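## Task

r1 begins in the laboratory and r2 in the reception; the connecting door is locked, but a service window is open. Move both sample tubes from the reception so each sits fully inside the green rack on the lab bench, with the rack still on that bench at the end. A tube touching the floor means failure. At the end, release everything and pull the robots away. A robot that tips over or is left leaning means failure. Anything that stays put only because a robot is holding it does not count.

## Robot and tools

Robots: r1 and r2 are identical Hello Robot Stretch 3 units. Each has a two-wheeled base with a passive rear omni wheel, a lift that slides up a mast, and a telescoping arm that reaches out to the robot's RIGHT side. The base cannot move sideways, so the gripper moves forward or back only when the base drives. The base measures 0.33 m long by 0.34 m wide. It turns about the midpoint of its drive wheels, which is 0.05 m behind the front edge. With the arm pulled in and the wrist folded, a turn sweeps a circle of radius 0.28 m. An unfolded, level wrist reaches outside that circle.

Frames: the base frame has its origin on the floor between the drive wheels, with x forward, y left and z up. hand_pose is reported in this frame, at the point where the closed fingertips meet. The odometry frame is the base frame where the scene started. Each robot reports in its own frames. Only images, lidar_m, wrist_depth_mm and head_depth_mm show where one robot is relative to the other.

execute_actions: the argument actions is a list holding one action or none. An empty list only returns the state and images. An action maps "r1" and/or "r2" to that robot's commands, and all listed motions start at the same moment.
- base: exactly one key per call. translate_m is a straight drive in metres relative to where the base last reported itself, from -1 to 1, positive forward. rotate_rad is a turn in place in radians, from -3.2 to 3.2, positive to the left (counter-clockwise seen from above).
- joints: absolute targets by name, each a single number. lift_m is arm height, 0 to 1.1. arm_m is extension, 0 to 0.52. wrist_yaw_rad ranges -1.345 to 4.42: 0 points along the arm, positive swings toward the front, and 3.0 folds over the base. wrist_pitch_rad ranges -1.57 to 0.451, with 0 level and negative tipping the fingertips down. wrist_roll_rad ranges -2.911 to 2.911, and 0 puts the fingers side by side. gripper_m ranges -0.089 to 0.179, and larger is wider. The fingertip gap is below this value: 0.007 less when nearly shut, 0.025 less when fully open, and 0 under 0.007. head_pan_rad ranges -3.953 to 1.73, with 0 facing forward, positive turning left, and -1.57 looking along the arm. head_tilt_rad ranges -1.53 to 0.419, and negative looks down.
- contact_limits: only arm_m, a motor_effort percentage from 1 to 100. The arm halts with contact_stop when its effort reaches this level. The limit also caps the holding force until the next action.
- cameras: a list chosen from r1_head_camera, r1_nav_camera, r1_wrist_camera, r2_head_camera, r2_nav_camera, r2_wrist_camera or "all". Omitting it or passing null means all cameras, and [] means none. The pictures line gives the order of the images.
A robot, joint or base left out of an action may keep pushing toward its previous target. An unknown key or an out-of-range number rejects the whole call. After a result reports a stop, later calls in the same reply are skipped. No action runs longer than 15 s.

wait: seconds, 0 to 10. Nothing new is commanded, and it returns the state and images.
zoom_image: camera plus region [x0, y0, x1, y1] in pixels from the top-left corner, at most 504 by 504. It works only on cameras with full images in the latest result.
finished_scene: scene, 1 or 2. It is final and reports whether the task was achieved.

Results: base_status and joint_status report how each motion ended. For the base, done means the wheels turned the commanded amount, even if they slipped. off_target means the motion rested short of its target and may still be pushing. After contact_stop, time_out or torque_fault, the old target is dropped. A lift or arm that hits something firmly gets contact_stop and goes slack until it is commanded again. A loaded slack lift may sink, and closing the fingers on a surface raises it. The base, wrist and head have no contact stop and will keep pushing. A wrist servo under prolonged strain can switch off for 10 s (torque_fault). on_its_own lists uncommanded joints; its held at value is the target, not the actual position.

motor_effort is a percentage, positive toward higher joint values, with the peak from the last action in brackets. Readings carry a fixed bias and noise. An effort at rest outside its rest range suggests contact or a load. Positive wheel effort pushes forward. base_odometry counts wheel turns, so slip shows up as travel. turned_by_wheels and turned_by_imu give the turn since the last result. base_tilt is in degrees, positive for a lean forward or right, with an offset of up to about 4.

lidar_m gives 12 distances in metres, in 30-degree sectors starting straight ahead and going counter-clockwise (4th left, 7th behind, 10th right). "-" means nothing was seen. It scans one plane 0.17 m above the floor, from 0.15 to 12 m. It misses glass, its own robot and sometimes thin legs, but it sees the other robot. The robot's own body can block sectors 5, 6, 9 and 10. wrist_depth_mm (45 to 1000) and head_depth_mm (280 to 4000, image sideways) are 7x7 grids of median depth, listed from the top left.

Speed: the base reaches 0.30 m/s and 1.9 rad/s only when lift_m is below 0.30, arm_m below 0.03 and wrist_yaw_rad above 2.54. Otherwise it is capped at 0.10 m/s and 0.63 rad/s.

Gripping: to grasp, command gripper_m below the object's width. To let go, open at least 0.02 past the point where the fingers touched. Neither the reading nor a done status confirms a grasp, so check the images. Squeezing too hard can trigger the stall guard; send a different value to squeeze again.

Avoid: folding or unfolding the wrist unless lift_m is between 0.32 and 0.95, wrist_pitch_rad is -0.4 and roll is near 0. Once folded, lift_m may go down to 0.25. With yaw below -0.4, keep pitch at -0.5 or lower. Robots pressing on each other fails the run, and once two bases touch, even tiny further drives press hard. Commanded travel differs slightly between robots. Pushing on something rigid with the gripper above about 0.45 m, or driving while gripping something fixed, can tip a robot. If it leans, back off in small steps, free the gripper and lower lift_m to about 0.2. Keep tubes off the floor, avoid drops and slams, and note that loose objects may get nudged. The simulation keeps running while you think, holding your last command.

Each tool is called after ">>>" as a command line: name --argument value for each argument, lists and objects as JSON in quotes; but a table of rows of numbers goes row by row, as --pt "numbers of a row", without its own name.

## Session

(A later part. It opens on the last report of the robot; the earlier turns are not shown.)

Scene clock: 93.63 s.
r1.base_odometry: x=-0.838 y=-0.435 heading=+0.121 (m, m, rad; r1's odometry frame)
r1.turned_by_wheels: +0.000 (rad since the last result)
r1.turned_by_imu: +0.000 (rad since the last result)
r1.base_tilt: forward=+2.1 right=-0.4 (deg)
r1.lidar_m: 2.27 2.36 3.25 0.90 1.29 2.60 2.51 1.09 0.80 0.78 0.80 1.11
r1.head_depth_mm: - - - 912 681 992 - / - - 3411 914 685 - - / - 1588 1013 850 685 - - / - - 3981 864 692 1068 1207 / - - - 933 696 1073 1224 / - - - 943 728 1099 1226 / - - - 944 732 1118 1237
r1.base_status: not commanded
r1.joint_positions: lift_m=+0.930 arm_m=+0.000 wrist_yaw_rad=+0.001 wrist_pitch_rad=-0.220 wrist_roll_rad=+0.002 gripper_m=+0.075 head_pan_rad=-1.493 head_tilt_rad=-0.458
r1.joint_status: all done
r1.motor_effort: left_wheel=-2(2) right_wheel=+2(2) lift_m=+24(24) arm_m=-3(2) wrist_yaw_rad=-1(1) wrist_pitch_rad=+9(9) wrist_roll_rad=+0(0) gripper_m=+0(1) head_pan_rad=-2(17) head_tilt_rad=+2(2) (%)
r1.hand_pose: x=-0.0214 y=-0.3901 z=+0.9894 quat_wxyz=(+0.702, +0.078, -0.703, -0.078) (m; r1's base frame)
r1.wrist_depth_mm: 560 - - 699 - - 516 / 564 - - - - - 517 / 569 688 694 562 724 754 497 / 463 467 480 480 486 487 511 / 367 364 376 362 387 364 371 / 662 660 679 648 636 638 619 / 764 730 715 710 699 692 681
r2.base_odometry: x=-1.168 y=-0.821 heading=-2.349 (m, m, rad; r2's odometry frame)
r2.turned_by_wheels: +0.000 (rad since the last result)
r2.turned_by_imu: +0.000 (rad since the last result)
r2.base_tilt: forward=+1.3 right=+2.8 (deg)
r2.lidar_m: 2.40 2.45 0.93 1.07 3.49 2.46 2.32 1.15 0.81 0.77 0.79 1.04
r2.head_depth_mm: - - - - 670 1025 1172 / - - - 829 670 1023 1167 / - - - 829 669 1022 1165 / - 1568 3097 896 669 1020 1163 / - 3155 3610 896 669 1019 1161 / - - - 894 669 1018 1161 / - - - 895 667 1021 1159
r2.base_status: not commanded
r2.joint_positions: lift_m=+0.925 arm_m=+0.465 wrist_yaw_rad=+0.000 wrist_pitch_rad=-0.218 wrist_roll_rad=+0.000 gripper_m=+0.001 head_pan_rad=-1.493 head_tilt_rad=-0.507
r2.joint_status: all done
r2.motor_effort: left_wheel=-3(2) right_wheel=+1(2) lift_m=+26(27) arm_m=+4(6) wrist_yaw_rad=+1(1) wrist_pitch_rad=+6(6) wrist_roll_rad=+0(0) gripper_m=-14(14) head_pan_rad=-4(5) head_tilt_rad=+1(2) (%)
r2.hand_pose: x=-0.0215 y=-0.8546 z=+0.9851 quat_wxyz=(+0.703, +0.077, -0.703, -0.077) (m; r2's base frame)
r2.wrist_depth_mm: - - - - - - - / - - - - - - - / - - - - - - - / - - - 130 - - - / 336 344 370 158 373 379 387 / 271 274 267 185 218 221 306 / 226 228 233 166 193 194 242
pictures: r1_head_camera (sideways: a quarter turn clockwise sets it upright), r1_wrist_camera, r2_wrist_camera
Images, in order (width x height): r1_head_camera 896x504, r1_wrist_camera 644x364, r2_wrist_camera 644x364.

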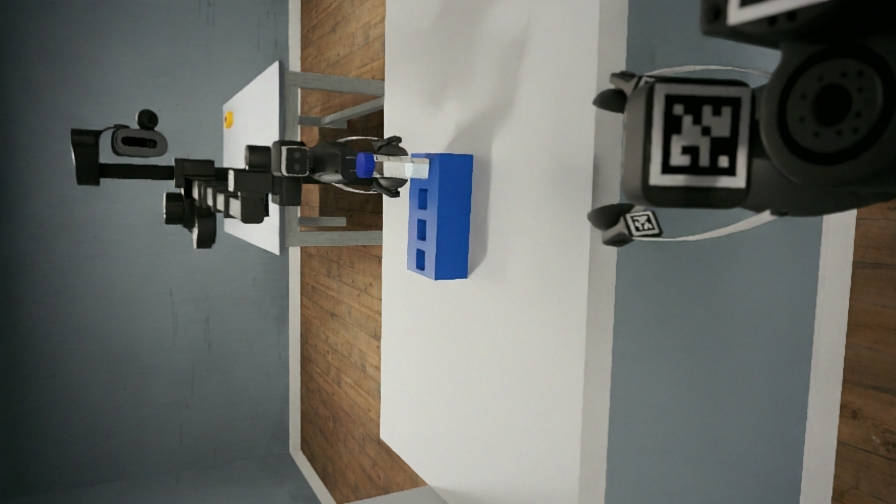

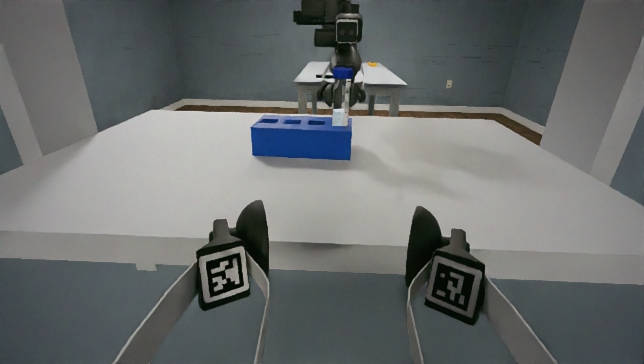

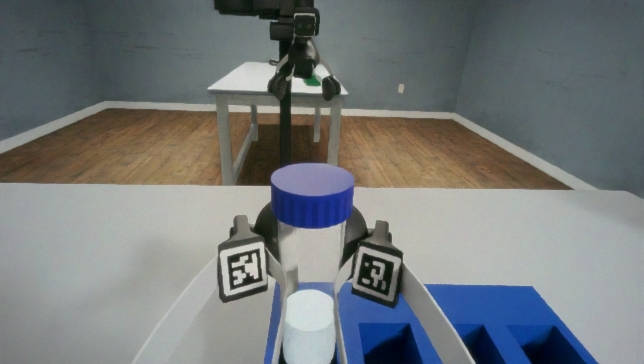

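>>> execute_actions --actions '[{"r2":{"joints":{"lift_m":0.903}}}]' --cameras '["r1_wrist_camera","r2_wrist_camera"]'

>>> execute_actions --actions '[{"r2":{"joints":{"gripper_m":0.075}}}]' --cameras '["r1_wrist_camera","r2_wrist_camera"]'

Scene clock: 94.90 s.
r1.base_odometry: x=-0.838 y=-0.435 heading=+0.121 (m, m, rad; r1's odometry frame)
r1.turned_by_wheels: +0.000 (rad since the last result)
r1.turned_by_imu: +0.000 (rad since the last result)
r1.base_tilt: forward=+2.1 right=-0.5 (deg)
r1.lidar_m: 2.27 2.36 3.25 0.90 1.29 2.60 2.51 1.09 0.80 0.78 0.81 1.10
r1.head_depth_mm: - - - 909 683 994 - / - - 3416 915 685 - - / - 1606 983 853 687 - - / - - - 864 692 1059 1203 / - - - 934 694 1074 1221 / - - - 941 728 1097 1228 / - - - 947 733 1117 1245
r1.base_status: not commanded
r1.joint_positions: lift_m=+0.930 arm_m=+0.000 wrist_yaw_rad=+0.001 wrist_pitch_rad=-0.220 wrist_roll_rad=+0.002 gripper_m=+0.075 head_pan_rad=-1.493 head_tilt_rad=-0.458
r1.joint_status: not commanded
r1.motor_effort: left_wheel=-2(2) right_wheel=+2(2) lift_m=+24(24) arm_m=-2(2) wrist_yaw_rad=-1(1) wrist_pitch_rad=+9(9) wrist_roll_rad=+0(0) gripper_m=+0(0) head_pan_rad=-2(1) head_tilt_rad=+2(3) (%)
r1.hand_pose: x=-0.0214 y=-0.3901 z=+0.9894 quat_wxyz=(+0.702, +0.078, -0.703, -0.078) (m; r1's base frame)
r1.wrist_depth_mm: 554 - - - - - 526 / 557 - - - - - 516 / 574 693 706 559 730 750 518 / 460 472 478 486 490 488 523 / 367 361 372 359 383 371 374 / 683 657 655 635 655 636 620 / 748 775 717 709 690 679 670
r2.base_odometry: x=-1.168 y=-0.821 heading=-2.349 (m, m, rad; r2's odometry frame)
r2.turned_by_wheels: +0.000 (rad since the last result)
r2.turned_by_imu: +0.000 (rad since the last result)
r2.base_tilt: forward=+1.3 right=+2.7 (deg)
r2.lidar_m: 2.40 2.45 0.93 1.06 3.47 2.46 2.32 1.15 0.81 0.77 0.79 1.05
r2.head_depth_mm: - - - - 657 1026 1165 / - - - 824 670 1022 1164 / - - 2584 818 669 1025 1165 / - 1572 3652 899 670 1020 1169 / - 3103 3632 898 669 1019 1158 / - - - 896 668 1021 1158 / - - - 896 667 1017 1162
r2.base_status: not commanded
r2.joint_positions: lift_m=+0.903 arm_m=+0.465 wrist_yaw_rad=+0.000 wrist_pitch_rad=-0.218 wrist_roll_rad=+0.000 gripper_m=+0.001 head_pan_rad=-1.493 head_tilt_rad=-0.507
r2.joint_status: all done
r2.motor_effort: left_wheel=-3(2) right_wheel=+2(1) lift_m=+26(28) arm_m=+4(4) wrist_yaw_rad=+0(1) wrist_pitch_rad=+6(6) wrist_roll_rad=+0(1) gripper_m=-14(14) head_pan_rad=-5(5) head_tilt_rad=+2(2) (%)
r2.hand_pose: x=-0.0215 y=-0.8546 z=+0.9630 quat_wxyz=(+0.703, +0.077, -0.703, -0.077) (m; r2's base frame)
r2.wrist_depth_mm: - - - - - - - / - - - - - - - / - - - - - - - / 388 403 418 130 450 464 490 / 299 308 326 158 333 338 351 / 240 245 235 171 187 189 273 / 204 204 205 152 181 161 172
pictures: r1_wrist_camera, r2_wrist_camera
Images, in order (width x height): r1_wrist_camera 644x364, r2_wrist_camera 644x364.

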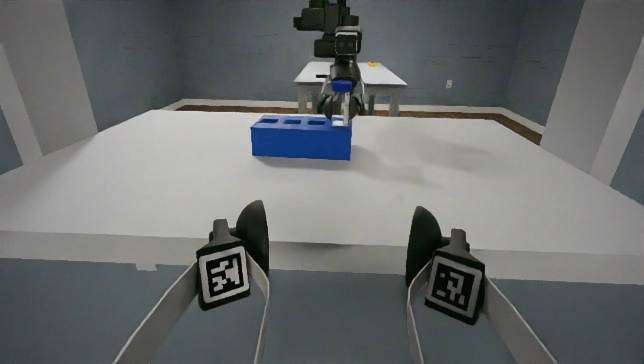

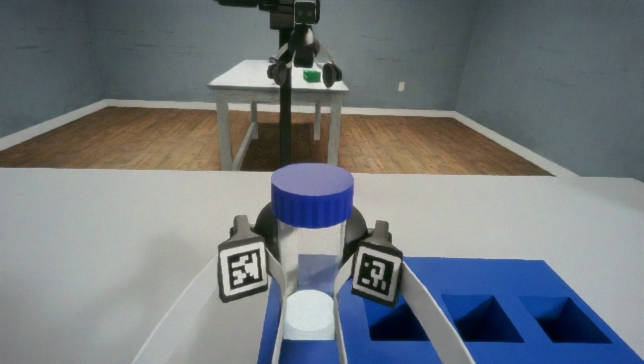

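Scene clock: 96.13 s.
r1.base_odometry: x=-0.838 y=-0.435 heading=+0.121 (m, m, rad; r1's odometry frame)
r1.turned_by_wheels: +0.000 (rad since the last result)
r1.turned_by_imu: +0.000 (rad since the last result)
r1.base_tilt: forward=+2.0 right=-0.5 (deg)
r1.lidar_m: 2.27 2.36 3.26 0.90 1.29 2.60 2.51 1.10 0.80 0.77 0.80 1.11
r1.head_depth_mm: - - - 915 682 988 - / - - 3236 871 685 - - / - 1619 983 850 687 - - / - - - 863 693 1064 1203 / - - - 934 695 1078 1223 / - - - 937 730 1101 1225 / - - - 946 732 1111 1247
r1.base_status: not commanded
r1.joint_positions: lift_m=+0.930 arm_m=+0.000 wrist_yaw_rad=+0.001 wrist_pitch_rad=-0.220 wrist_roll_rad=+0.002 gripper_m=+0.075 head_pan_rad=-1.493 head_tilt_rad=-0.458
r1.joint_status: not commanded
r1.motor_effort: left_wheel=-2(2) right_wheel=+2(2) lift_m=+23(24) arm_m=-2(3) wrist_yaw_rad=-1(0) wrist_pitch_rad=+9(9) wrist_roll_rad=+0(0) gripper_m=+0(0) head_pan_rad=-1(3) head_tilt_rad=+3(2) (%)
r1.hand_pose: x=-0.0214 y=-0.3901 z=+0.9894 quat_wxyz=(+0.702, +0.078, -0.703, -0.078) (m; r1's base frame)
r1.wrist_depth_mm: 563 - - - - - 514 / 559 - - - - - 510 / 564 695 692 564 745 763 508 / 462 468 478 486 479 501 515 / 365 361 370 364 381 365 374 / 679 679 660 654 646 631 621 / 777 723 733 727 699 700 678
r2.base_odometry: x=-1.168 y=-0.821 heading=-2.349 (m, m, rad; r2's odometry frame)
r2.turned_by_wheels: +0.000 (rad since the last result)
r2.turned_by_imu: +0.000 (rad since the last result)
r2.base_tilt: forward=+1.3 right=+2.7 (deg)
r2.lidar_m: 2.40 2.45 0.93 1.07 3.48 2.45 2.32 1.15 0.81 0.77 0.79 1.05
r2.head_depth_mm: - - - - 657 1024 1167 / - - - 826 671 1022 1165 / - - 2577 818 670 1022 1165 / - 1563 3652 896 670 1021 1161 / - 3103 3612 896 667 1017 1159 / - - - 895 668 1016 1163 / - - - 895 668 1019 1164
r2.base_status: not commanded
r2.joint_positions: lift_m=+0.903 arm_m=+0.465 wrist_yaw_rad=+0.000 wrist_pitch_rad=-0.218 wrist_roll_rad=+0.000 gripper_m=+0.075 head_pan_rad=-1.493 head_tilt_rad=-0.507
r2.joint_status: all done
r2.motor_effort: left_wheel=-3(3) right_wheel=+2(2) lift_m=+26(26) arm_m=+3(4) wrist_yaw_rad=+0(0) wrist_pitch_rad=+6(6) wrist_roll_rad=+0(0) gripper_m=+0(85) head_pan_rad=-5(5) head_tilt_rad=+2(2) (%)
r2.hand_pose: x=-0.0215 y=-0.8546 z=+0.9630 quat_wxyz=(+0.703, +0.077, -0.703, -0.077) (m; r2's base frame)
r2.wrist_depth_mm: - - - - - - - / - - - - - - - / - - - - - - - / 390 399 421 387 447 464 482 / 301 308 329 155 344 337 349 / 241 245 241 178 185 190 271 / 203 205 207 151 162 159 172
pictures: r1_wrist_camera, r2_wrist_camera
Images, in order (width x height): r1_wrist_camera 644x364, r2_wrist_camera 644x364.

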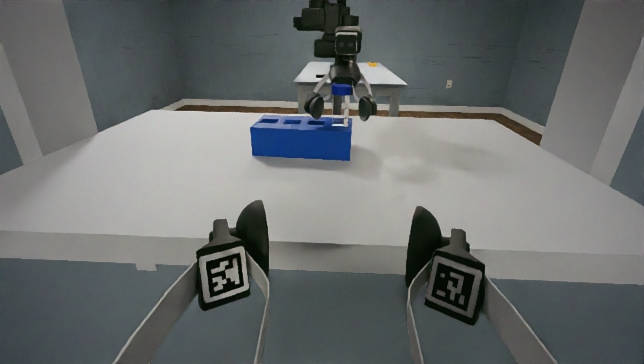

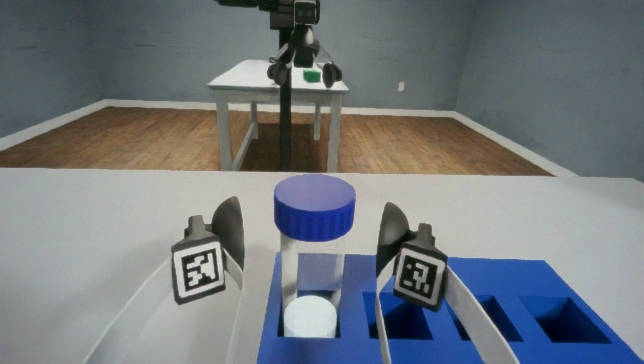

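>>> execute_actions --actions '[{"r1":{"joints":{"arm_m":0.35,"lift_m":0.905}},"r2":{"joints":{"arm_m":0.12}}}]' --cameras '["r1_wrist_camera"]'

Scene clock: 100.37 s.
r1.base_odometry: x=-0.838 y=-0.435 heading=+0.121 (m, m, rad; r1's odometry frame)
r1.turned_by_wheels: +0.000 (rad since the last result)
r1.turned_by_imu: -0.001 (rad since the last result)
r1.base_tilt: forward=+2.1 right=-0.3 (deg)
r1.lidar_m: 2.27 2.36 3.25 0.90 1.29 2.61 2.51 1.09 0.80 0.77 0.80 1.10
r1.head_depth_mm: - - - - 682 1007 1169 / - - 2681 - 670 1027 1187 / - 1607 3685 - 686 1041 1189 / - - - 862 692 1060 1207 / - - - 933 693 1075 1224 / - - - 936 729 1095 1229 / - - - 948 733 1110 1248
r1.base_status: not commanded
r1.joint_positions: lift_m=+0.905 arm_m=+0.350 wrist_yaw_rad=+0.001 wrist_pitch_rad=-0.220 wrist_roll_rad=+0.002 gripper_m=+0.075 head_pan_rad=-1.493 head_tilt_rad=-0.458
r1.joint_status: all done
r1.motor_effort: left_wheel=-1(1) right_wheel=+2(2) lift_m=+24(24) arm_m=+2(4) wrist_yaw_rad=+0(1) wrist_pitch_rad=+9(9) wrist_roll_rad=+0(0) gripper_m=+0(0) head_pan_rad=-3(2) head_tilt_rad=+2(2) (%)
r1.hand_pose: x=-0.0214 y=-0.7395 z=+0.9644 quat_wxyz=(+0.702, +0.078, -0.703, -0.078) (m; r1's base frame)
r1.wrist_depth_mm: - - - 947 - - - / - - - - - - - / - - - - - - - / 406 415 297 298 425 434 438 / 304 279 235 229 317 317 323 / 246 249 236 237 243 257 259 / 205 208 210 210 211 213 215
r2.base_odometry: x=-1.168 y=-0.821 heading=-2.349 (m, m, rad; r2's odometry frame)
r2.turned_by_wheels: +0.000 (rad since the last result)
r2.turned_by_imu: +0.001 (rad since the last result)
r2.base_tilt: forward=+1.4 right=+2.7 (deg)
r2.lidar_m: 2.40 2.46 0.93 1.07 3.47 2.44 2.32 1.15 0.81 0.77 0.79 1.04
r2.head_depth_mm: - - - 903 - - 1215 / - - - 830 - - 1211 / - - 1117 835 - - 1206 / - 1548 1853 899 655 1024 1164 / - 3133 3649 897 669 1019 1163 / - - - 895 668 1019 1163 / - - - 896 667 1017 1162
r2.base_status: not commanded
r2.joint_positions: lift_m=+0.903 arm_m=+0.120 wrist_yaw_rad=+0.000 wrist_pitch_rad=-0.218 wrist_roll_rad=+0.000 gripper_m=+0.075 head_pan_rad=-1.493 head_tilt_rad=-0.507
r2.joint_status: all done
r2.motor_effort: left_wheel=-3(2) right_wheel=+2(1) lift_m=+26(26) arm_m=-4(3) wrist_yaw_rad=+0(0) wrist_pitch_rad=+6(6) wrist_roll_rad=+0(0) gripper_m=+0(0) head_pan_rad=-5(5) head_tilt_rad=+2(2) (%)
r2.hand_pose: x=-0.0215 y=-0.5103 z=+0.9630 quat_wxyz=(+0.703, +0.077, -0.703, -0.077) (m; r2's base frame)
r2.wrist_depth_mm: - - - - - - - / - - - - - - - / 514 616 636 535 698 762 580 / 396 408 427 432 460 467 494 / 304 311 335 326 346 339 350 / 243 246 242 257 249 268 275 / 236 246 250 257 615 642 657
pictures: r1_wrist_camera
Images, in order (width x height): r1_wrist_camera 644x364.

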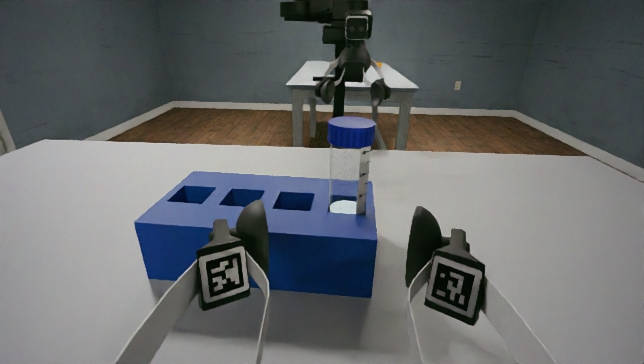

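>>> execute_actions --actions '[{"r1":{"base":{"translate_m":-0.010},"joints":{"arm_m":0.455}},"r2":{"base":{"rotate_rad":1.786},"joints":{"arm_m":0.0,"head_pan_rad":-0.3,"head_tilt_rad":-0.7}}}]' --cameras '["r1_wrist_camera"]'

Scene clock: 104.70 s.
r1.base_odometry: x=-0.847 y=-0.436 heading=+0.121 (m, m, rad; r1's odometry frame)
r1.turned_by_wheels: +0.000 (rad since the last result)
r1.turned_by_imu: -0.001 (rad since the last result)
r1.base_tilt: forward=+2.1 right=-0.5 (deg)
r1.lidar_m: 2.28 2.37 0.92 0.91 1.26 2.59 2.50 1.09 0.80 0.77 0.80 1.10
r1.head_depth_mm: - - - - 652 1002 1166 / - - 2656 825 683 1027 1184 / - 1402 2671 828 688 1045 1190 / - - - 863 688 1059 1204 / - - - 933 694 1079 1220 / - - - 941 727 1096 1227 / - - - 947 732 1112 1240
r1.base_status: done
r1.joint_positions: lift_m=+0.905 arm_m=+0.455 wrist_yaw_rad=+0.001 wrist_pitch_rad=-0.220 wrist_roll_rad=+0.002 gripper_m=+0.075 head_pan_rad=-1.493 head_tilt_rad=-0.458
r1.joint_status: all done
r1.motor_effort: left_wheel=-1(5) right_wheel=+1(5) lift_m=+23(24) arm_m=+2(5) wrist_yaw_rad=+0(0) wrist_pitch_rad=+9(9) wrist_roll_rad=+0(0) gripper_m=+1(1) head_pan_rad=-2(1) head_tilt_rad=+3(3) (%)
r1.hand_pose: x=-0.0214 y=-0.8445 z=+0.9644 quat_wxyz=(+0.702, +0.078, -0.703, -0.078) (m; r1's base frame)
r1.wrist_depth_mm: - - - - 812 - - / - - - - - - - / - - - - - - - / 401 413 411 152 425 428 - / 306 221 326 205 315 320 324 / 190 192 193 179 242 255 257 / 147 148 147 149 207 211 212
r2.base_odometry: x=-1.168 y=-0.821 heading=-0.563 (m, m, rad; r2's odometry frame)
r2.turned_by_wheels: +1.786 (rad since the last result)
r2.turned_by_imu: +1.790 (rad since the last result)
r2.base_tilt: forward=+1.3 right=+2.7 (deg)
r2.lidar_m: 0.92 2.90 2.34 1.84 0.95 0.77 0.77 0.85 1.32 2.40 2.63 0.93
r2.head_depth_mm: 3354 3617 2707 2077 1687 1425 1225 / 3310 3566 2582 2016 1679 1422 1230 / 3259 3496 1090 1625 1495 1419 1231 / 3161 1542 1088 1882 1686 1414 1225 / 3074 1543 1084 1944 1678 1414 1224 / 3032 1447 1081 1939 1682 1414 1216 / 2967 1534 1063 1873 1676 1375 1218
r2.base_status: done
r2.joint_positions: lift_m=+0.903 arm_m=+0.000 wrist_yaw_rad=+0.000 wrist_pitch_rad=-0.218 wrist_roll_rad=+0.000 gripper_m=+0.075 head_pan_rad=-0.307 head_tilt_rad=-0.691
r2.joint_status: all done
r2.motor_effort: left_wheel=-4(9) right_wheel=+2(4) lift_m=+26(26) arm_m=-4(4) wrist_yaw_rad=+1(0) wrist_pitch_rad=+6(6) wrist_roll_rad=+0(0) gripper_m=+0(0) head_pan_rad=+5(58) head_tilt_rad=-4(15) (%)
r2.hand_pose: x=-0.0215 y=-0.3903 z=+0.9630 quat_wxyz=(+0.703, +0.077, -0.703, -0.077) (m; r2's base frame)
r2.wrist_depth_mm: - - - - - - - / - - - - - - - / - - - - - - - / - - - - - - - / - - - - - - - / - - - - - - - / - - - - - - -
pictures: r1_wrist_camera
Images, in order (width x height): r1_wrist_camera 644x364.

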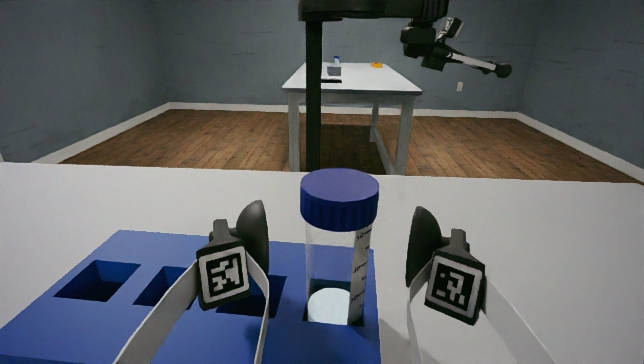

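>>> execute_actions --actions '[{"r1":{"joints":{"gripper_m":0.0}},"r2":{"base":{"translate_m":0.08}}}]' --cameras '["r1_wrist_camera"]'

>>> execute_actions --actions '[{"r1":{"joints":{"lift_m":0.98}},"r2":{"base":{"translate_m":0.10}}}]' --cameras '["r1_wrist_camera"]'

Scene clock: 112.40 s.
r1.base_odometry: x=-0.847 y=-0.436 heading=+0.121 (m, m, rad; r1's odometry frame)
r1.turned_by_wheels: +0.000 (rad since the last result)
r1.turned_by_imu: -0.001 (rad since the last result)
r1.base_tilt: forward=+2.1 right=-0.5 (deg)
r1.lidar_m: 2.28 2.37 0.92 0.91 1.26 2.59 2.50 1.10 0.80 0.77 0.80 1.10
r1.head_depth_mm: - - - - 655 1011 1168 / - - 2674 826 684 1030 1185 / - 1480 2676 831 689 1043 1189 / - - - 862 691 1060 1196 / - - - 932 695 1079 1220 / - - - 939 727 1092 1229 / - - - 943 733 1104 1244
r1.base_status: not commanded
r1.joint_positions: lift_m=+0.905 arm_m=+0.455 wrist_yaw_rad=+0.001 wrist_pitch_rad=-0.220 wrist_roll_rad=+0.002 gripper_m=+0.001 head_pan_rad=-1.493 head_tilt_rad=-0.458
r1.joint_status: all done
r1.motor_effort: left_wheel=-1(1) right_wheel=+1(2) lift_m=+23(23) arm_m=+3(2) wrist_yaw_rad=+0(0) wrist_pitch_rad=+9(9) wrist_roll_rad=+0(0) gripper_m=-13(98) head_pan_rad=-1(3) head_tilt_rad=+2(2) (%)
r1.hand_pose: x=-0.0214 y=-0.8445 z=+0.9644 quat_wxyz=(+0.702, +0.078, -0.703, -0.078) (m; r1's base frame)
r1.wrist_depth_mm: - - - - 899 - - / - - - - - - - / - - - - - - - / 400 410 414 149 429 431 - / 307 293 311 203 332 320 320 / 189 192 191 174 - 255 258 / 146 148 148 149 208 211 212
r2.base_odometry: x=-1.100 y=-0.863 heading=-0.563 (m, m, rad; r2's odometry frame)
r2.turned_by_wheels: +0.000 (rad since the last result)
r2.turned_by_imu: +0.001 (rad since the last result)
r2.base_tilt: forward=+1.3 right=+2.7 (deg)
r2.lidar_m: 0.84 2.89 2.33 2.03 1.05 0.85 0.85 0.93 1.46 2.41 2.65 0.86
r2.head_depth_mm: 3292 3549 2696 2098 1690 1428 1227 / 3231 3465 1139 1047 1604 1421 1228 / 3149 3441 1091 1649 1566 1389 1225 / 3106 1541 1089 1775 1691 1416 1229 / 3021 1549 1087 957 1690 1419 1223 / 2940 1450 1042 936 1670 1415 1221 / 2910 1528 1083 928 1672 1355 1223
r2.base_status: done
r2.joint_positions: lift_m=+0.903 arm_m=+0.000 wrist_yaw_rad=+0.000 wrist_pitch_rad=-0.218 wrist_roll_rad=+0.000 gripper_m=+0.075 head_pan_rad=-0.307 head_tilt_rad=-0.691
r2.joint_status: not commanded
r2.motor_effort: left_wheel=-3(5) right_wheel=+1(4) lift_m=+26(26) arm_m=-4(4) wrist_yaw_rad=+0(0) wrist_pitch_rad=+6(6) wrist_roll_rad=+0(0) gripper_m=+0(1) head_pan_rad=+4(5) head_tilt_rad=-3(3) (%)
r2.hand_pose: x=-0.0215 y=-0.3903 z=+0.9630 quat_wxyz=(+0.703, +0.077, -0.703, -0.077) (m; r2's base frame)
r2.wrist_depth_mm: - - - - - - - / - - - - - - - / - - - - - - - / - - - - - - - / - - - - - - - / - - - - - - - / - - - - - - -
pictures: r1_wrist_camera
Images, in order (width x height): r1_wrist_camera 644x364.

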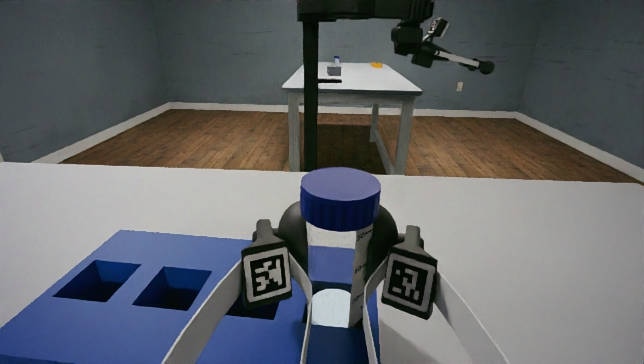

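Scene clock: 114.43 s.
r1.base_odometry: x=-0.847 y=-0.436 heading=+0.121 (m, m, rad; r1's odometry frame)
r1.turned_by_wheels: +0.000 (rad since the last result)
r1.turned_by_imu: +0.000 (rad since the last result)
r1.base_tilt: forward=+2.0 right=-0.4 (deg)
r1.lidar_m: 2.28 2.37 0.92 0.91 1.26 2.59 2.50 1.09 0.80 0.77 0.80 1.11
r1.head_depth_mm: - - - 863 681 1010 1165 / - - - 919 687 1027 1185 / - 1651 1810 846 687 1040 1190 / - - - 860 690 1060 1206 / - - - 933 697 1077 1220 / - - - 939 728 1094 1223 / - - - 946 732 1116 1246
r1.base_status: not commanded
r1.joint_positions: lift_m=+0.980 arm_m=+0.455 wrist_yaw_rad=+0.001 wrist_pitch_rad=-0.220 wrist_roll_rad=+0.002 gripper_m=+0.001 head_pan_rad=-1.493 head_tilt_rad=-0.458
r1.joint_status: all done
r1.motor_effort: left_wheel=-1(1) right_wheel=+2(2) lift_m=+34(36) arm_m=+2(2) wrist_yaw_rad=-1(0) wrist_pitch_rad=+9(9) wrist_roll_rad=+0(0) gripper_m=-13(12) head_pan_rad=-2(3) head_tilt_rad=+2(3) (%)
r1.hand_pose: x=-0.0214 y=-0.8445 z=+1.0390 quat_wxyz=(+0.702, +0.078, -0.703, -0.078) (m; r1's base frame)
r1.wrist_depth_mm: - - - 906 - - - / - - - - - - - / - - - - - - - / - - - 150 - - - / 430 436 434 399 470 446 450 / 348 350 360 327 - 361 363 / 290 240 234 166 298 297 300
r2.base_odometry: x=-1.016 y=-0.917 heading=-0.563 (m, m, rad; r2's odometry frame)
r2.turned_by_wheels: +0.000 (rad since the last result)
r2.turned_by_imu: +0.001 (rad since the last result)
r2.base_tilt: forward=+1.3 right=+2.6 (deg)
r2.lidar_m: 0.74 2.87 2.32 2.29 1.17 0.95 0.95 1.04 1.62 2.43 2.67 0.78
r2.head_depth_mm: 3186 3460 2708 1899 1690 1426 1227 / 3140 3401 1092 914 1114 1331 1226 / 3077 3273 1089 900 1596 1388 1228 / 3045 1547 1085 886 1679 1424 1222 / 2990 1536 1083 868 1684 1417 1223 / 2922 1538 1079 865 1675 1419 1225 / 2873 1534 1080 844 1681 1415 1223
r2.base_status: done
r2.joint_positions: lift_m=+0.903 arm_m=+0.000 wrist_yaw_rad=+0.000 wrist_pitch_rad=-0.218 wrist_roll_rad=+0.000 gripper_m=+0.075 head_pan_rad=-0.307 head_tilt_rad=-0.691
r2.joint_status: not commanded
r2.motor_effort: left_wheel=-3(6) right_wheel=+1(4) lift_m=+26(26) arm_m=-4(4) wrist_yaw_rad=+0(1) wrist_pitch_rad=+6(6) wrist_roll_rad=+0(0) gripper_m=+0(0) head_pan_rad=+5(5) head_tilt_rad=-3(3) (%)
r2.hand_pose: x=-0.0215 y=-0.3903 z=+0.9630 quat_wxyz=(+0.703, +0.077, -0.703, -0.077) (m; r2's base frame)
r2.wrist_depth_mm: - - - - - - - / - - - - - - - / - - - - - - - / - - - - - - - / - - - - - - - / - - - - - - - / - - - - - - -
pictures: r1_wrist_camera
Images, in order (width x height): r1_wrist_camera 644x364.

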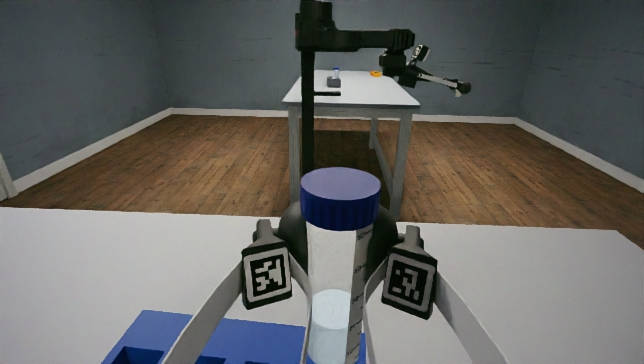

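>>> execute_actions --actions '[{"r1":{"joints":{"arm_m":0.05}},"r2":{"base":{"translate_m":0.453}}}]' --cameras '[]'

>>> execute_actions --actions '[{"r1":{"base":{"rotate_rad":1.39},"joints":{"arm_m":0.0}},"r2":{"base":{"rotate_rad":1.356},"joints":{"head_pan_rad":-1.5,"head_tilt_rad":-0.55}}}]' --cameras '["r2_wrist_camera","r1_wrist_camera"]'

Scene clock: 123.87 s.
r1.base_odometry: x=-0.847 y=-0.436 heading=+0.121 (m, m, rad; r1's odometry frame)
r1.turned_by_wheels: +0.000 (rad since the last result)
r1.turned_by_imu: -0.001 (rad since the last result)
r1.base_tilt: forward=+2.0 right=-0.5 (deg)
r1.lidar_m: 2.28 2.37 0.92 0.90 1.26 2.59 2.50 1.09 0.80 0.77 0.80 1.10
r1.head_depth_mm: - - - 967 - - - / - - 3637 971 - - - / - 3716 - 869 - - 1194 / - - 3995 863 693 1056 1201 / - - - 938 694 1072 1232 / - - - 941 729 1095 1230 / - - - 944 732 1112 1241
r1.base_status: not commanded
r1.joint_positions: lift_m=+0.980 arm_m=+0.050 wrist_yaw_rad=+0.001 wrist_pitch_rad=-0.220 wrist_roll_rad=+0.002 gripper_m=+0.001 head_pan_rad=-1.493 head_tilt_rad=-0.458
r1.joint_status: all done
r1.motor_effort: left_wheel=-1(1) right_wheel=+1(2) lift_m=+34(34) arm_m=-2(3) wrist_yaw_rad=+0(1) wrist_pitch_rad=+9(9) wrist_roll_rad=+0(0) gripper_m=-12(12) head_pan_rad=-2(2) head_tilt_rad=+2(2) (%)
r1.hand_pose: x=-0.0214 y=-0.4401 z=+1.0390 quat_wxyz=(+0.702, +0.078, -0.703, -0.078) (m; r1's base frame)
r1.wrist_depth_mm: - - - - - - 506 / 569 - - - - - 498 / 569 - - - - - 494 / 544 583 561 150 612 596 504 / 430 435 439 405 473 456 459 / 348 352 363 329 - 356 365 / 677 645 656 166 331 326 321
r2.base_odometry: x=-0.632 y=-1.159 heading=-0.563 (m, m, rad; r2's odometry frame)
r2.turned_by_wheels: +0.000 (rad since the last result)
r2.turned_by_imu: +0.003 (rad since the last result)
r2.base_tilt: forward=+1.2 right=+2.7 (deg)
r2.lidar_m: 1.68 0.30 2.25 2.23 1.71 1.40 1.39 1.53 2.39 2.50 0.49 0.73
r2.head_depth_mm: 2735 3075 2606 844 687 578 519 / 2718 3017 1090 845 686 578 508 / 2654 1547 1091 840 686 577 498 / 2608 1543 1087 840 684 576 497 / 2580 1536 1044 829 683 577 497 / 2574 1531 1085 826 682 575 497 / 2473 1532 1079 836 680 574 496
r2.base_status: done
r2.joint_positions: lift_m=+0.903 arm_m=+0.000 wrist_yaw_rad=+0.000 wrist_pitch_rad=-0.218 wrist_roll_rad=+0.000 gripper_m=+0.075 head_pan_rad=-0.307 head_tilt_rad=-0.691
r2.joint_status: not commanded
r2.motor_effort: left_wheel=-3(5) right_wheel=+2(4) lift_m=+26(26) arm_m=-4(4) wrist_yaw_rad=+0(0) wrist_pitch_rad=+6(7) wrist_roll_rad=+0(0) gripper_m=+0(0) head_pan_rad=+5(4) head_tilt_rad=-3(3) (%)
r2.hand_pose: x=-0.0215 y=-0.3903 z=+0.9630 quat_wxyz=(+0.703, +0.077, -0.703, -0.077) (m; r2's base frame)
r2.wrist_depth_mm: - - - - - - - / - - - - - - - / - - - - - - - / - - - - - - - / - - - - - - - / - - - - - - - / 334 - - - - - -
pictures: none
No camera images: the call's "cameras" was empty. Leave "cameras" out to get every camera's image.

Scene clock: 127.00 s.
r1.base_odometry: x=-0.847 y=-0.436 heading=+1.511 (m, m, rad; r1's odometry frame)
r1.turned_by_wheels: +1.390 (rad since the last result)
r1.turned_by_imu: +1.395 (rad since the last result)
r1.base_tilt: forward=+2.0 right=-0.4 (deg)
r1.lidar_m: 0.91 0.97 2.77 2.50 1.36 0.86 0.77 0.78 0.95 1.80 2.29 2.80
r1.head_depth_mm: 1658 1712 1769 1833 1852 - - / 1962 2090 2304 2489 - - - / 1946 2111 2338 2557 - - - / 1934 2110 2319 2519 2036 1572 1283 / 1910 2079 2304 2482 2048 1584 1288 / 1901 2070 2254 2482 2052 1590 1291 / 1874 2040 2242 2502 2073 1593 1298
r1.base_status: done
r1.joint_positions: lift_m=+0.980 arm_m=+0.000 wrist_yaw_rad=+0.001 wrist_pitch_rad=-0.220 wrist_roll_rad=+0.002 gripper_m=+0.001 head_pan_rad=-1.493 head_tilt_rad=-0.458
r1.joint_status: all done
r1.motor_effort: left_wheel=-2(6) right_wheel=+2(6) lift_m=+34(34) arm_m=-2(3) wrist_yaw_rad=-1(0) wrist_pitch_rad=+9(9) wrist_roll_rad=+0(0) gripper_m=-13(12) head_pan_rad=-2(2) head_tilt_rad=+3(2) (%)
r1.hand_pose: x=-0.0214 y=-0.3901 z=+1.0390 quat_wxyz=(+0.702, +0.078, -0.703, -0.078) (m; r1's base frame)
r1.wrist_depth_mm: - - - - - 923 672 / - - - - - 908 702 / - - - - - 937 703 / - - - 150 - - 716 / - - - - - - 698 / - - - - - - 716 / - - - 166 - 946 713
r2.base_odometry: x=-0.632 y=-1.159 heading=+0.793 (m, m, rad; r2's odometry frame)
r2.turned_by_wheels: +1.356 (rad since the last result)
r2.turned_by_imu: +1.359 (rad since the last result)
r2.base_tilt: forward=+1.3 right=+2.7 (deg)
r2.lidar_m: 2.22 2.07 1.47 1.39 1.42 1.87 2.50 0.49 0.57 1.37 0.31 2.37
r2.head_depth_mm: 2558 2770 1601 1036 796 662 - / 2558 2787 1493 1037 823 635 - / 2558 2780 1491 1036 795 - - / 2543 2767 1484 945 820 615 539 / 2529 2788 1481 1033 792 617 539 / 2519 2773 2931 1032 792 643 538 / 2539 2763 3034 2515 793 642 537
r2.base_status: done
r2.joint_positions: lift_m=+0.903 arm_m=+0.000 wrist_yaw_rad=+0.000 wrist_pitch_rad=-0.218 wrist_roll_rad=+0.000 gripper_m=+0.075 head_pan_rad=-1.493 head_tilt_rad=-0.557
r2.joint_status: all done
r2.motor_effort: left_wheel=-2(8) right_wheel=+2(5) lift_m=+26(26) arm_m=-4(4) wrist_yaw_rad=+0(0) wrist_pitch_rad=+6(6) wrist_roll_rad=+0(0) gripper_m=+0(0) head_pan_rad=-4(58) head_tilt_rad=+2(11) (%)
r2.hand_pose: x=-0.0215 y=-0.3903 z=+0.9630 quat_wxyz=(+0.703, +0.077, -0.703, -0.077) (m; r2's base frame)
r2.wrist_depth_mm: - - - - - - - / - - - - - - - / - - - - - - - / - - 664 656 742 - - / - 501 539 529 578 542 - / - 398 398 411 404 433 448 / 334 337 341 346 351 361 367
pictures: r1_wrist_camera, r2_wrist_camera
Images, in order (width x height): r1_wrist_camera 644x364, r2_wrist_camera 644x364.

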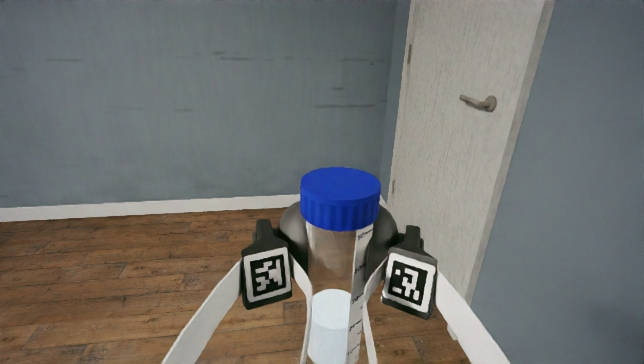

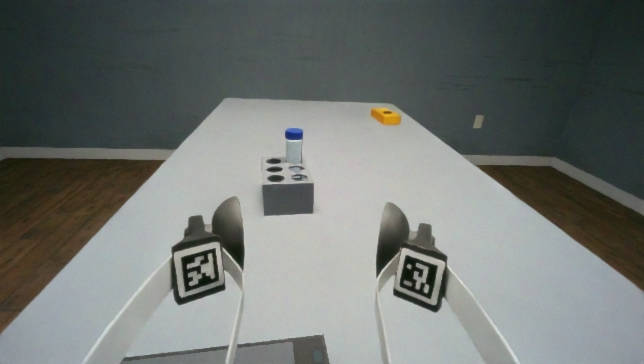

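>>> execute_actions --actions '[{"r1":{"base":{"translate_m":0.335},"joints":{"lift_m":0.90}},"r2":{"base":{"translate_m":0.03},"joints":{"arm_m":0.35,"lift_m":0.80}}}]' --cameras '["r2_wrist_camera"]'

Scene clock: 131.70 s.
r1.base_odometry: x=-0.827 y=-0.102 heading=+1.511 (m, m, rad; r1's odometry frame)
r1.turned_by_wheels: +0.000 (rad since the last result)
r1.turned_by_imu: +0.001 (rad since the last result)
r1.base_tilt: forward=+2.1 right=-0.6 (deg)
r1.lidar_m: 0.57 0.82 0.72 2.56 1.94 1.22 1.11 1.11 1.35 2.23 2.24 2.72
r1.head_depth_mm: 1925 2122 2291 2497 2002 1567 - / 1914 2078 2275 2533 2022 1616 - / 1877 2083 2235 2469 2015 - - / 1876 2038 2252 2472 2019 1579 1283 / 1860 2022 2229 2457 2050 1583 1300 / 1837 2011 2205 2428 2059 1594 1293 / 1824 1980 2177 2420 2065 1603 1297
r1.base_status: done
r1.joint_positions: lift_m=+0.900 arm_m=+0.000 wrist_yaw_rad=+0.001 wrist_pitch_rad=-0.220 wrist_roll_rad=+0.002 gripper_m=+0.001 head_pan_rad=-1.493 head_tilt_rad=-0.458
r1.joint_status: all done
r1.motor_effort: left_wheel=-2(4) right_wheel=+2(6) lift_m=+23(30) arm_m=-3(3) wrist_yaw_rad=+0(1) wrist_pitch_rad=+9(9) wrist_roll_rad=+0(0) gripper_m=-12(12) head_pan_rad=-2(2) head_tilt_rad=+2(2) (%)
r1.hand_pose: x=-0.0214 y=-0.3901 z=+0.9594 quat_wxyz=(+0.702, +0.078, -0.703, -0.078) (m; r1's base frame)
r1.wrist_depth_mm: - - - - - - - / - - - - - - - / - - - - - - - / - - - 150 - - - / - - - - - - - / - - - - - - - / - - - 166 - - -
r2.base_odometry: x=-0.611 y=-1.137 heading=+0.793 (m, m, rad; r2's odometry frame)
r2.turned_by_wheels: +0.000 (rad since the last result)
r2.turned_by_imu: +0.001 (rad since the last result)
r2.base_tilt: forward=+1.3 right=+2.7 (deg)
r2.lidar_m: 2.19 2.08 1.47 1.39 1.42 1.87 2.52 0.51 0.61 1.46 0.29 2.34
r2.head_depth_mm: 2531 2807 1416 1038 - - 527 / 2557 2788 1489 1137 745 643 540 / 2544 2756 1493 1133 - 617 540 / 2552 2769 1491 1082 794 617 539 / 2539 2788 1487 1035 790 643 538 / 2535 2767 2993 1033 793 642 539 / 2520 2753 3028 2532 1814 641 537
r2.base_status: done
r2.joint_positions: lift_m=+0.800 arm_m=+0.350 wrist_yaw_rad=+0.000 wrist_pitch_rad=-0.218 wrist_roll_rad=+0.000 gripper_m=+0.075 head_pan_rad=-1.493 head_tilt_rad=-0.556
r2.joint_status: all done
r2.motor_effort: left_wheel=-2(6) right_wheel=+1(4) lift_m=+26(27) arm_m=+4(4) wrist_yaw_rad=+0(1) wrist_pitch_rad=+6(6) wrist_roll_rad=+0(0) gripper_m=+0(0) head_pan_rad=-5(4) head_tilt_rad=+2(2) (%)
r2.hand_pose: x=-0.0215 y=-0.7396 z=+0.8600 quat_wxyz=(+0.703, +0.077, -0.703, -0.077) (m; r2's base frame)
r2.wrist_depth_mm: - - - - - - - / - - - - - - - / - - 660 690 734 - - / - 422 436 283 472 490 540 / 318 323 293 255 360 359 362 / 253 257 185 190 252 279 284 / 212 216 201 203 225 230 233
pictures: r2_wrist_camera
Images, in order (width x height): r2_wrist_camera 644x364.

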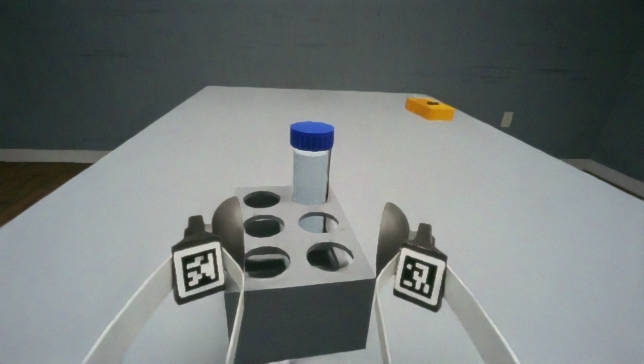

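>>> execute_actions --actions '[{"r1":{"base":{"rotate_rad":1.74},"joints":{"head_pan_rad":-1.45,"head_tilt_rad":-0.6}},"r2":{"joints":{"arm_m":0.467,"lift_m":0.792}}}]' --cameras '["r2_wrist_camera","r1_wrist_camera","r1_head_camera"]'

Scene clock: 135.67 s.
r1.base_odometry: x=-0.827 y=-0.102 heading=-3.033 (m, m, rad; r1's odometry frame)
r1.turned_by_wheels: +1.740 (rad since the last result)
r1.turned_by_imu: +1.747 (rad since the last result)
r1.base_tilt: forward=+2.1 right=-0.4 (deg)
r1.lidar_m: 2.55 1.57 1.14 1.10 1.15 1.52 2.22 2.30 0.58 0.57 0.72 2.65
r1.head_depth_mm: 2646 2948 3163 1047 729 853 - / 2687 2976 1295 901 735 - - / 2761 2943 1298 885 749 - 1186 / 2761 2995 1316 924 765 1427 1197 / 2777 3026 1319 931 769 1426 1192 / 2850 3176 1340 934 788 1390 1204 / 2869 3229 3310 942 802 1097 1177
r1.base_status: done
r1.joint_positions: lift_m=+0.900 arm_m=+0.000 wrist_yaw_rad=+0.001 wrist_pitch_rad=-0.220 wrist_roll_rad=+0.002 gripper_m=+0.001 head_pan_rad=-1.457 head_tilt_rad=-0.593
r1.joint_status: all done
r1.motor_effort: left_wheel=-2(7) right_wheel=+2(6) lift_m=+24(23) arm_m=-2(3) wrist_yaw_rad=-1(1) wrist_pitch_rad=+9(9) wrist_roll_rad=+0(0) gripper_m=-12(12) head_pan_rad=+3(8) head_tilt_rad=-3(17) (%)
r1.hand_pose: x=-0.0214 y=-0.3901 z=+0.9594 quat_wxyz=(+0.702, +0.078, -0.703, -0.078) (m; r1's base frame)
r1.wrist_depth_mm: - - - - - - - / - - - - - - - / - - - - - - - / - 655 659 150 773 - - / 484 486 500 453 527 - - / 387 391 402 375 - - - / - 901 412 167 409 - -
r2.base_odometry: x=-0.611 y=-1.137 heading=+0.793 (m, m, rad; r2's odometry frame)
r2.turned_by_wheels: +0.000 (rad since the last result)
r2.turned_by_imu: +0.001 (rad since the last result)
r2.base_tilt: forward=+1.2 right=+2.7 (deg)
r2.lidar_m: 2.20 2.07 1.47 1.39 1.42 1.87 2.53 0.51 0.61 1.46 0.29 2.34
r2.head_depth_mm: 2548 2778 1409 1041 853 - 534 / 2542 2784 1491 - 782 643 539 / 2555 2759 1493 - 795 619 540 / 2538 2755 1484 993 793 617 539 / 2557 2769 1485 1033 794 642 539 / 2531 2754 2990 1032 792 642 539 / 2525 2769 3027 2513 1810 641 537
r2.base_status: not commanded
r2.joint_positions: lift_m=+0.792 arm_m=+0.467 wrist_yaw_rad=+0.000 wrist_pitch_rad=-0.218 wrist_roll_rad=+0.000 gripper_m=+0.075 head_pan_rad=-1.493 head_tilt_rad=-0.556
r2.joint_status: all done
r2.motor_effort: left_wheel=-3(2) right_wheel=+2(2) lift_m=+26(23) arm_m=+4(4) wrist_yaw_rad=+1(0) wrist_pitch_rad=+6(6) wrist_roll_rad=+0(0) gripper_m=+0(0) head_pan_rad=-4(4) head_tilt_rad=+2(1) (%)
r2.hand_pose: x=-0.0215 y=-0.8566 z=+0.8520 quat_wxyz=(+0.703, +0.077, -0.703, -0.077) (m; r2's base frame)
r2.wrist_depth_mm: - - - - - - - / - - - - - - - / - 657 633 652 693 - - / - 408 419 143 447 468 481 / 301 307 334 143 350 338 346 / 242 248 180 157 249 265 272 / 201 200 143 152 215 219 224
pictures: r1_head_camera (sideways: a quarter turn clockwise sets it upright), r1_wrist_camera, r2_wrist_camera
Images, in order (width x height): r1_head_camera 896x504, r1_wrist_camera 644x364, r2_wrist_camera 644x364.

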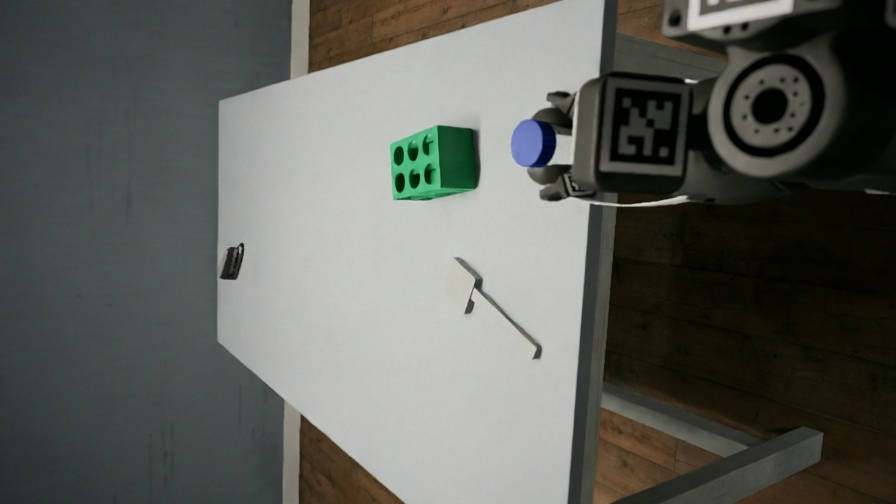

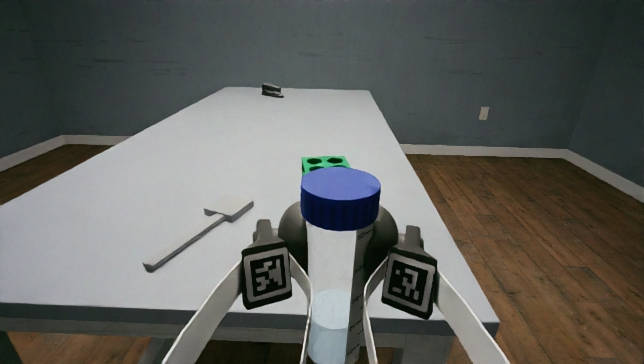

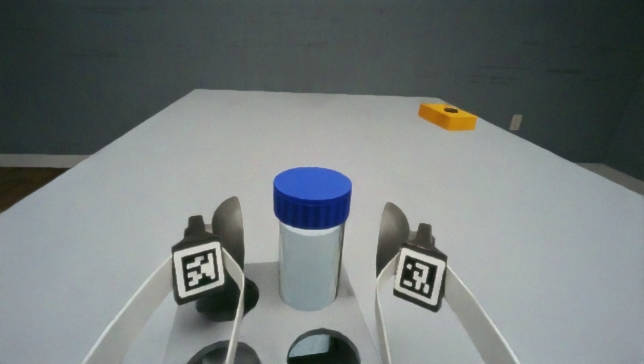

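>>> zoom_image --camera "r1_wrist_camera" --region '[290, 140, 370, 190]'

Region (290, 140, 370, 190) of r1_wrist_camera's 644x364 image, scaled by 6.300; it fills the top 315 rows of this view, and the rest is white.

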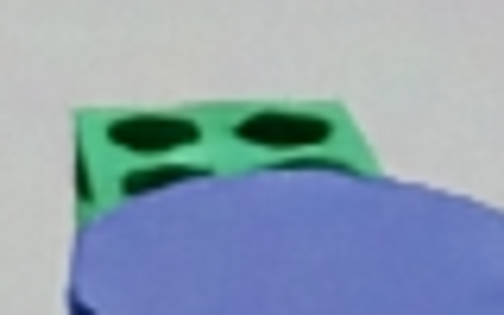

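>>> execute_actions --actions '[{"r1":{"joints":{"arm_m":0.12,"lift_m":0.885}},"r2":{"joints":{"gripper_m":-0.01}}}]' --cameras '["r2_wrist_camera"]'

>>> execute_actions --actions '[{"r1":{"base":{"translate_m":0.004},"joints":{"arm_m":0.33}},"r2":{"joints":{"lift_m":0.89}}}]' --cameras '["r2_wrist_camera","r1_wrist_camera","r1_head_camera"]'

Scene clock: 138.40 s.
r1.base_odometry: x=-0.827 y=-0.102 heading=-3.033 (m, m, rad; r1's odometry frame)
r1.turned_by_wheels: +0.000 (rad since the last result)
r1.turned_by_imu: +0.000 (rad since the last result)
r1.base_tilt: forward=+1.9 right=-0.6 (deg)
r1.lidar_m: 2.56 1.57 1.15 1.11 1.15 1.52 2.22 2.31 0.58 0.57 0.72 2.66
r1.head_depth_mm: 2697 3002 3189 2103 - - 1187 / 2705 2954 1301 957 - 933 1111 / 2697 2897 1302 914 760 1383 1189 / 2768 2970 1319 926 766 1421 1197 / 2773 3019 1328 932 771 1432 1201 / 2824 3178 1337 935 789 1397 1209 / 2866 3260 3345 942 804 1097 1178
r1.base_status: not commanded
r1.joint_positions: lift_m=+0.885 arm_m=+0.120 wrist_yaw_rad=+0.001 wrist_pitch_rad=-0.221 wrist_roll_rad=+0.002 gripper_m=+0.001 head_pan_rad=-1.457 head_tilt_rad=-0.593
r1.joint_status: all done
r1.motor_effort: left_wheel=-2(1) right_wheel=+2(2) lift_m=+24(23) arm_m=+2(5) wrist_yaw_rad=-1(0) wrist_pitch_rad=+9(9) wrist_roll_rad=+0(0) gripper_m=-12(13) head_pan_rad=+3(3) head_tilt_rad=-3(3) (%)
r1.hand_pose: x=-0.0214 y=-0.5094 z=+0.9444 quat_wxyz=(+0.702, +0.078, -0.703, -0.078) (m; r1's base frame)
r1.wrist_depth_mm: - - - - - - - / - - - - - - - / - - 922 961 - - - / 640 604 622 151 696 - - / 459 462 463 419 498 - - / 367 374 382 349 - - - / 310 312 313 166 316 - -
r2.base_odometry: x=-0.611 y=-1.137 heading=+0.793 (m, m, rad; r2's odometry frame)
r2.turned_by_wheels: +0.000 (rad since the last result)
r2.turned_by_imu: +0.001 (rad since the last result)
r2.base_tilt: forward=+1.3 right=+2.7 (deg)
r2.lidar_m: 2.20 2.07 1.47 1.39 1.42 1.87 2.52 0.51 0.61 1.46 0.29 2.34
r2.head_depth_mm: 2545 2802 1411 1039 853 - 534 / 2538 2785 1490 - 783 643 539 / 2546 2753 1492 - 793 618 540 / 2543 2796 1486 1036 792 618 540 / 2536 2768 1487 1032 793 642 540 / 2539 2751 2979 1033 792 640 538 / 2510 2747 3021 2534 1816 641 537
r2.base_status: not commanded
r2.joint_positions: lift_m=+0.792 arm_m=+0.467 wrist_yaw_rad=+0.000 wrist_pitch_rad=-0.218 wrist_roll_rad=+0.000 gripper_m=-0.009 head_pan_rad=-1.493 head_tilt_rad=-0.556
r2.joint_status: all done
r2.motor_effort: left_wheel=-2(3) right_wheel=+2(2) lift_m=+26(26) arm_m=+3(3) wrist_yaw_rad=-1(1) wrist_pitch_rad=+7(6) wrist_roll_rad=+0(0) gripper_m=-19(93) head_pan_rad=-5(4) head_tilt_rad=+2(2) (%)
r2.hand_pose: x=-0.0215 y=-0.8566 z=+0.8519 quat_wxyz=(+0.703, +0.077, -0.703, -0.077) (m; r2's base frame)
r2.wrist_depth_mm: - - - - - - - / - - - - - - - / - 681 620 655 693 - - / - 403 415 140 447 462 484 / 301 305 327 136 329 338 347 / 241 243 184 148 261 267 271 / 203 206 140 146 214 220 224
pictures: r2_wrist_camera
Images, in order (width x height): r2_wrist_camera 644x364.

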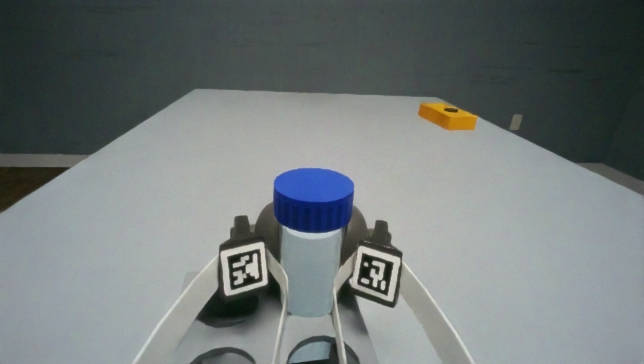

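Scene clock: 141.17 s.
r1.base_odometry: x=-0.831 y=-0.102 heading=-3.033 (m, m, rad; r1's odometry frame)
r1.turned_by_wheels: +0.000 (rad since the last result)
r1.turned_by_imu: +0.000 (rad since the last result)
r1.base_tilt: forward=+2.1 right=-0.5 (deg)
r1.lidar_m: 2.55 1.57 1.15 1.11 1.14 1.52 2.23 2.31 0.57 0.57 0.72 2.65
r1.head_depth_mm: 2680 2954 3181 840 730 1329 1184 / 2665 2915 1464 847 744 1313 1116 / 2726 2927 1389 885 759 1411 1194 / 2748 2996 1308 925 767 1421 1189 / 2783 3035 1322 931 769 1423 1200 / 2811 3193 1332 933 786 1389 1194 / 2844 3174 3325 937 802 1092 1172
r1.base_status: done
r1.joint_positions: lift_m=+0.885 arm_m=+0.330 wrist_yaw_rad=+0.001 wrist_pitch_rad=-0.221 wrist_roll_rad=+0.002 gripper_m=+0.001 head_pan_rad=-1.457 head_tilt_rad=-0.593
r1.joint_status: all done
r1.motor_effort: left_wheel=-1(3) right_wheel=+2(6) lift_m=+23(24) arm_m=+3(2) wrist_yaw_rad=-1(0) wrist_pitch_rad=+9(9) wrist_roll_rad=+0(0) gripper_m=-12(12) head_pan_rad=+3(1) head_tilt_rad=-3(3) (%)
r1.hand_pose: x=-0.0214 y=-0.7194 z=+0.9444 quat_wxyz=(+0.702, +0.078, -0.703, -0.078) (m; r1's base frame)
r1.wrist_depth_mm: - - - - - - - / - - - - - - - / - - 903 926 - - - / 618 624 605 150 680 - - / 456 467 459 335 495 - - / 369 369 382 292 - - - / 310 312 312 165 304 341 -
r2.base_odometry: x=-0.611 y=-1.137 heading=+0.793 (m, m, rad; r2's odometry frame)
r2.turned_by_wheels: +0.000 (rad since the last result)
r2.turned_by_imu: +0.001 (rad since the last result)
r2.base_tilt: forward=+1.4 right=+2.7 (deg)
r2.lidar_m: 2.20 2.07 1.47 1.39 1.42 1.87 2.53 0.51 0.61 1.46 0.29 2.34
r2.head_depth_mm: 2557 2782 1605 - 772 644 539 / 2559 2768 - 990 795 643 539 / 2543 2794 - 953 792 617 540 / 2531 2769 1489 977 796 617 539 / 2529 2783 1488 1035 793 642 539 / 2542 2764 2967 1033 794 643 539 / 2529 2749 3004 2510 1814 641 538
r2.base_status: not commanded
r2.joint_positions: lift_m=+0.890 arm_m=+0.467 wrist_yaw_rad=+0.000 wrist_pitch_rad=-0.219 wrist_roll_rad=+0.000 gripper_m=-0.009 head_pan_rad=-1.493 head_tilt_rad=-0.556
r2.joint_status: all done
r2.motor_effort: left_wheel=-3(3) right_wheel=+1(2) lift_m=+42(43) arm_m=+4(3) wrist_yaw_rad=+0(1) wrist_pitch_rad=+7(7) wrist_roll_rad=+0(0) gripper_m=-18(19) head_pan_rad=-4(4) head_tilt_rad=+2(2) (%)
r2.hand_pose: x=-0.0215 y=-0.8565 z=+0.9492 quat_wxyz=(+0.703, +0.078, -0.703, -0.078) (m; r2's base frame)
r2.wrist_depth_mm: - - - - - - - / - - - - - - - / - - 937 - - - - / - 741 649 140 685 760 - / - 476 506 136 523 528 - / 393 377 368 148 407 409 415 / 310 318 322 170 330 337 342
pictures: r1_head_camera (sideways: a quarter turn clockwise sets it upright), r1_wrist_camera, r2_wrist_camera
Images, in order (width x height): r1_head_camera 896x504, r1_wrist_camera 644x364, r2_wrist_camera 644x364.

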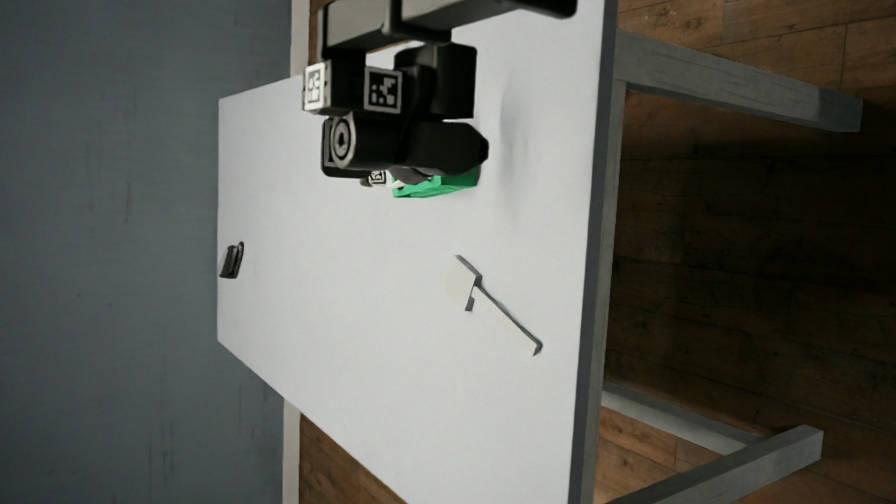

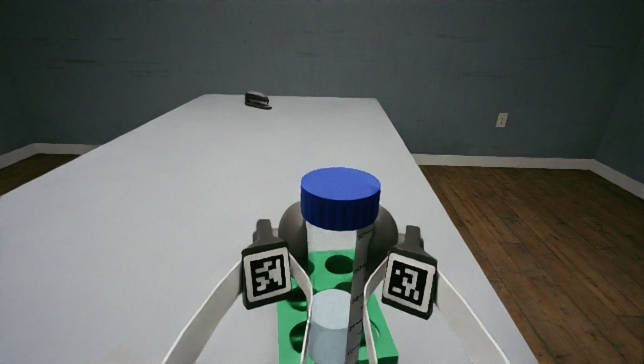

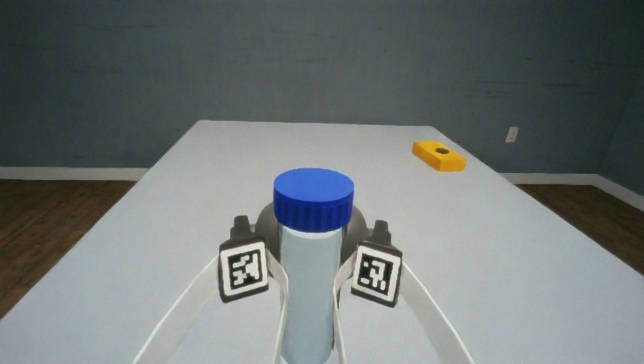

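>>> zoom_image --camera "r1_wrist_camera" --region '[250, 224, 430, 364]'

Region (250, 224, 430, 364) of r1_wrist_camera's 644x364 image, scaled by 2.800.

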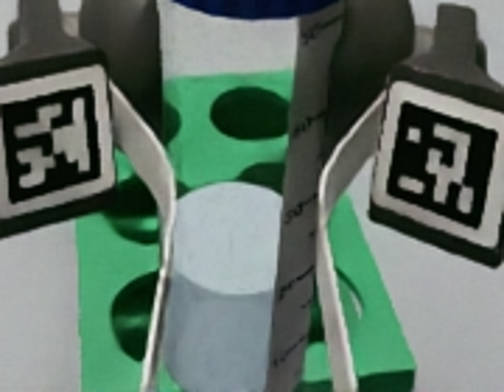

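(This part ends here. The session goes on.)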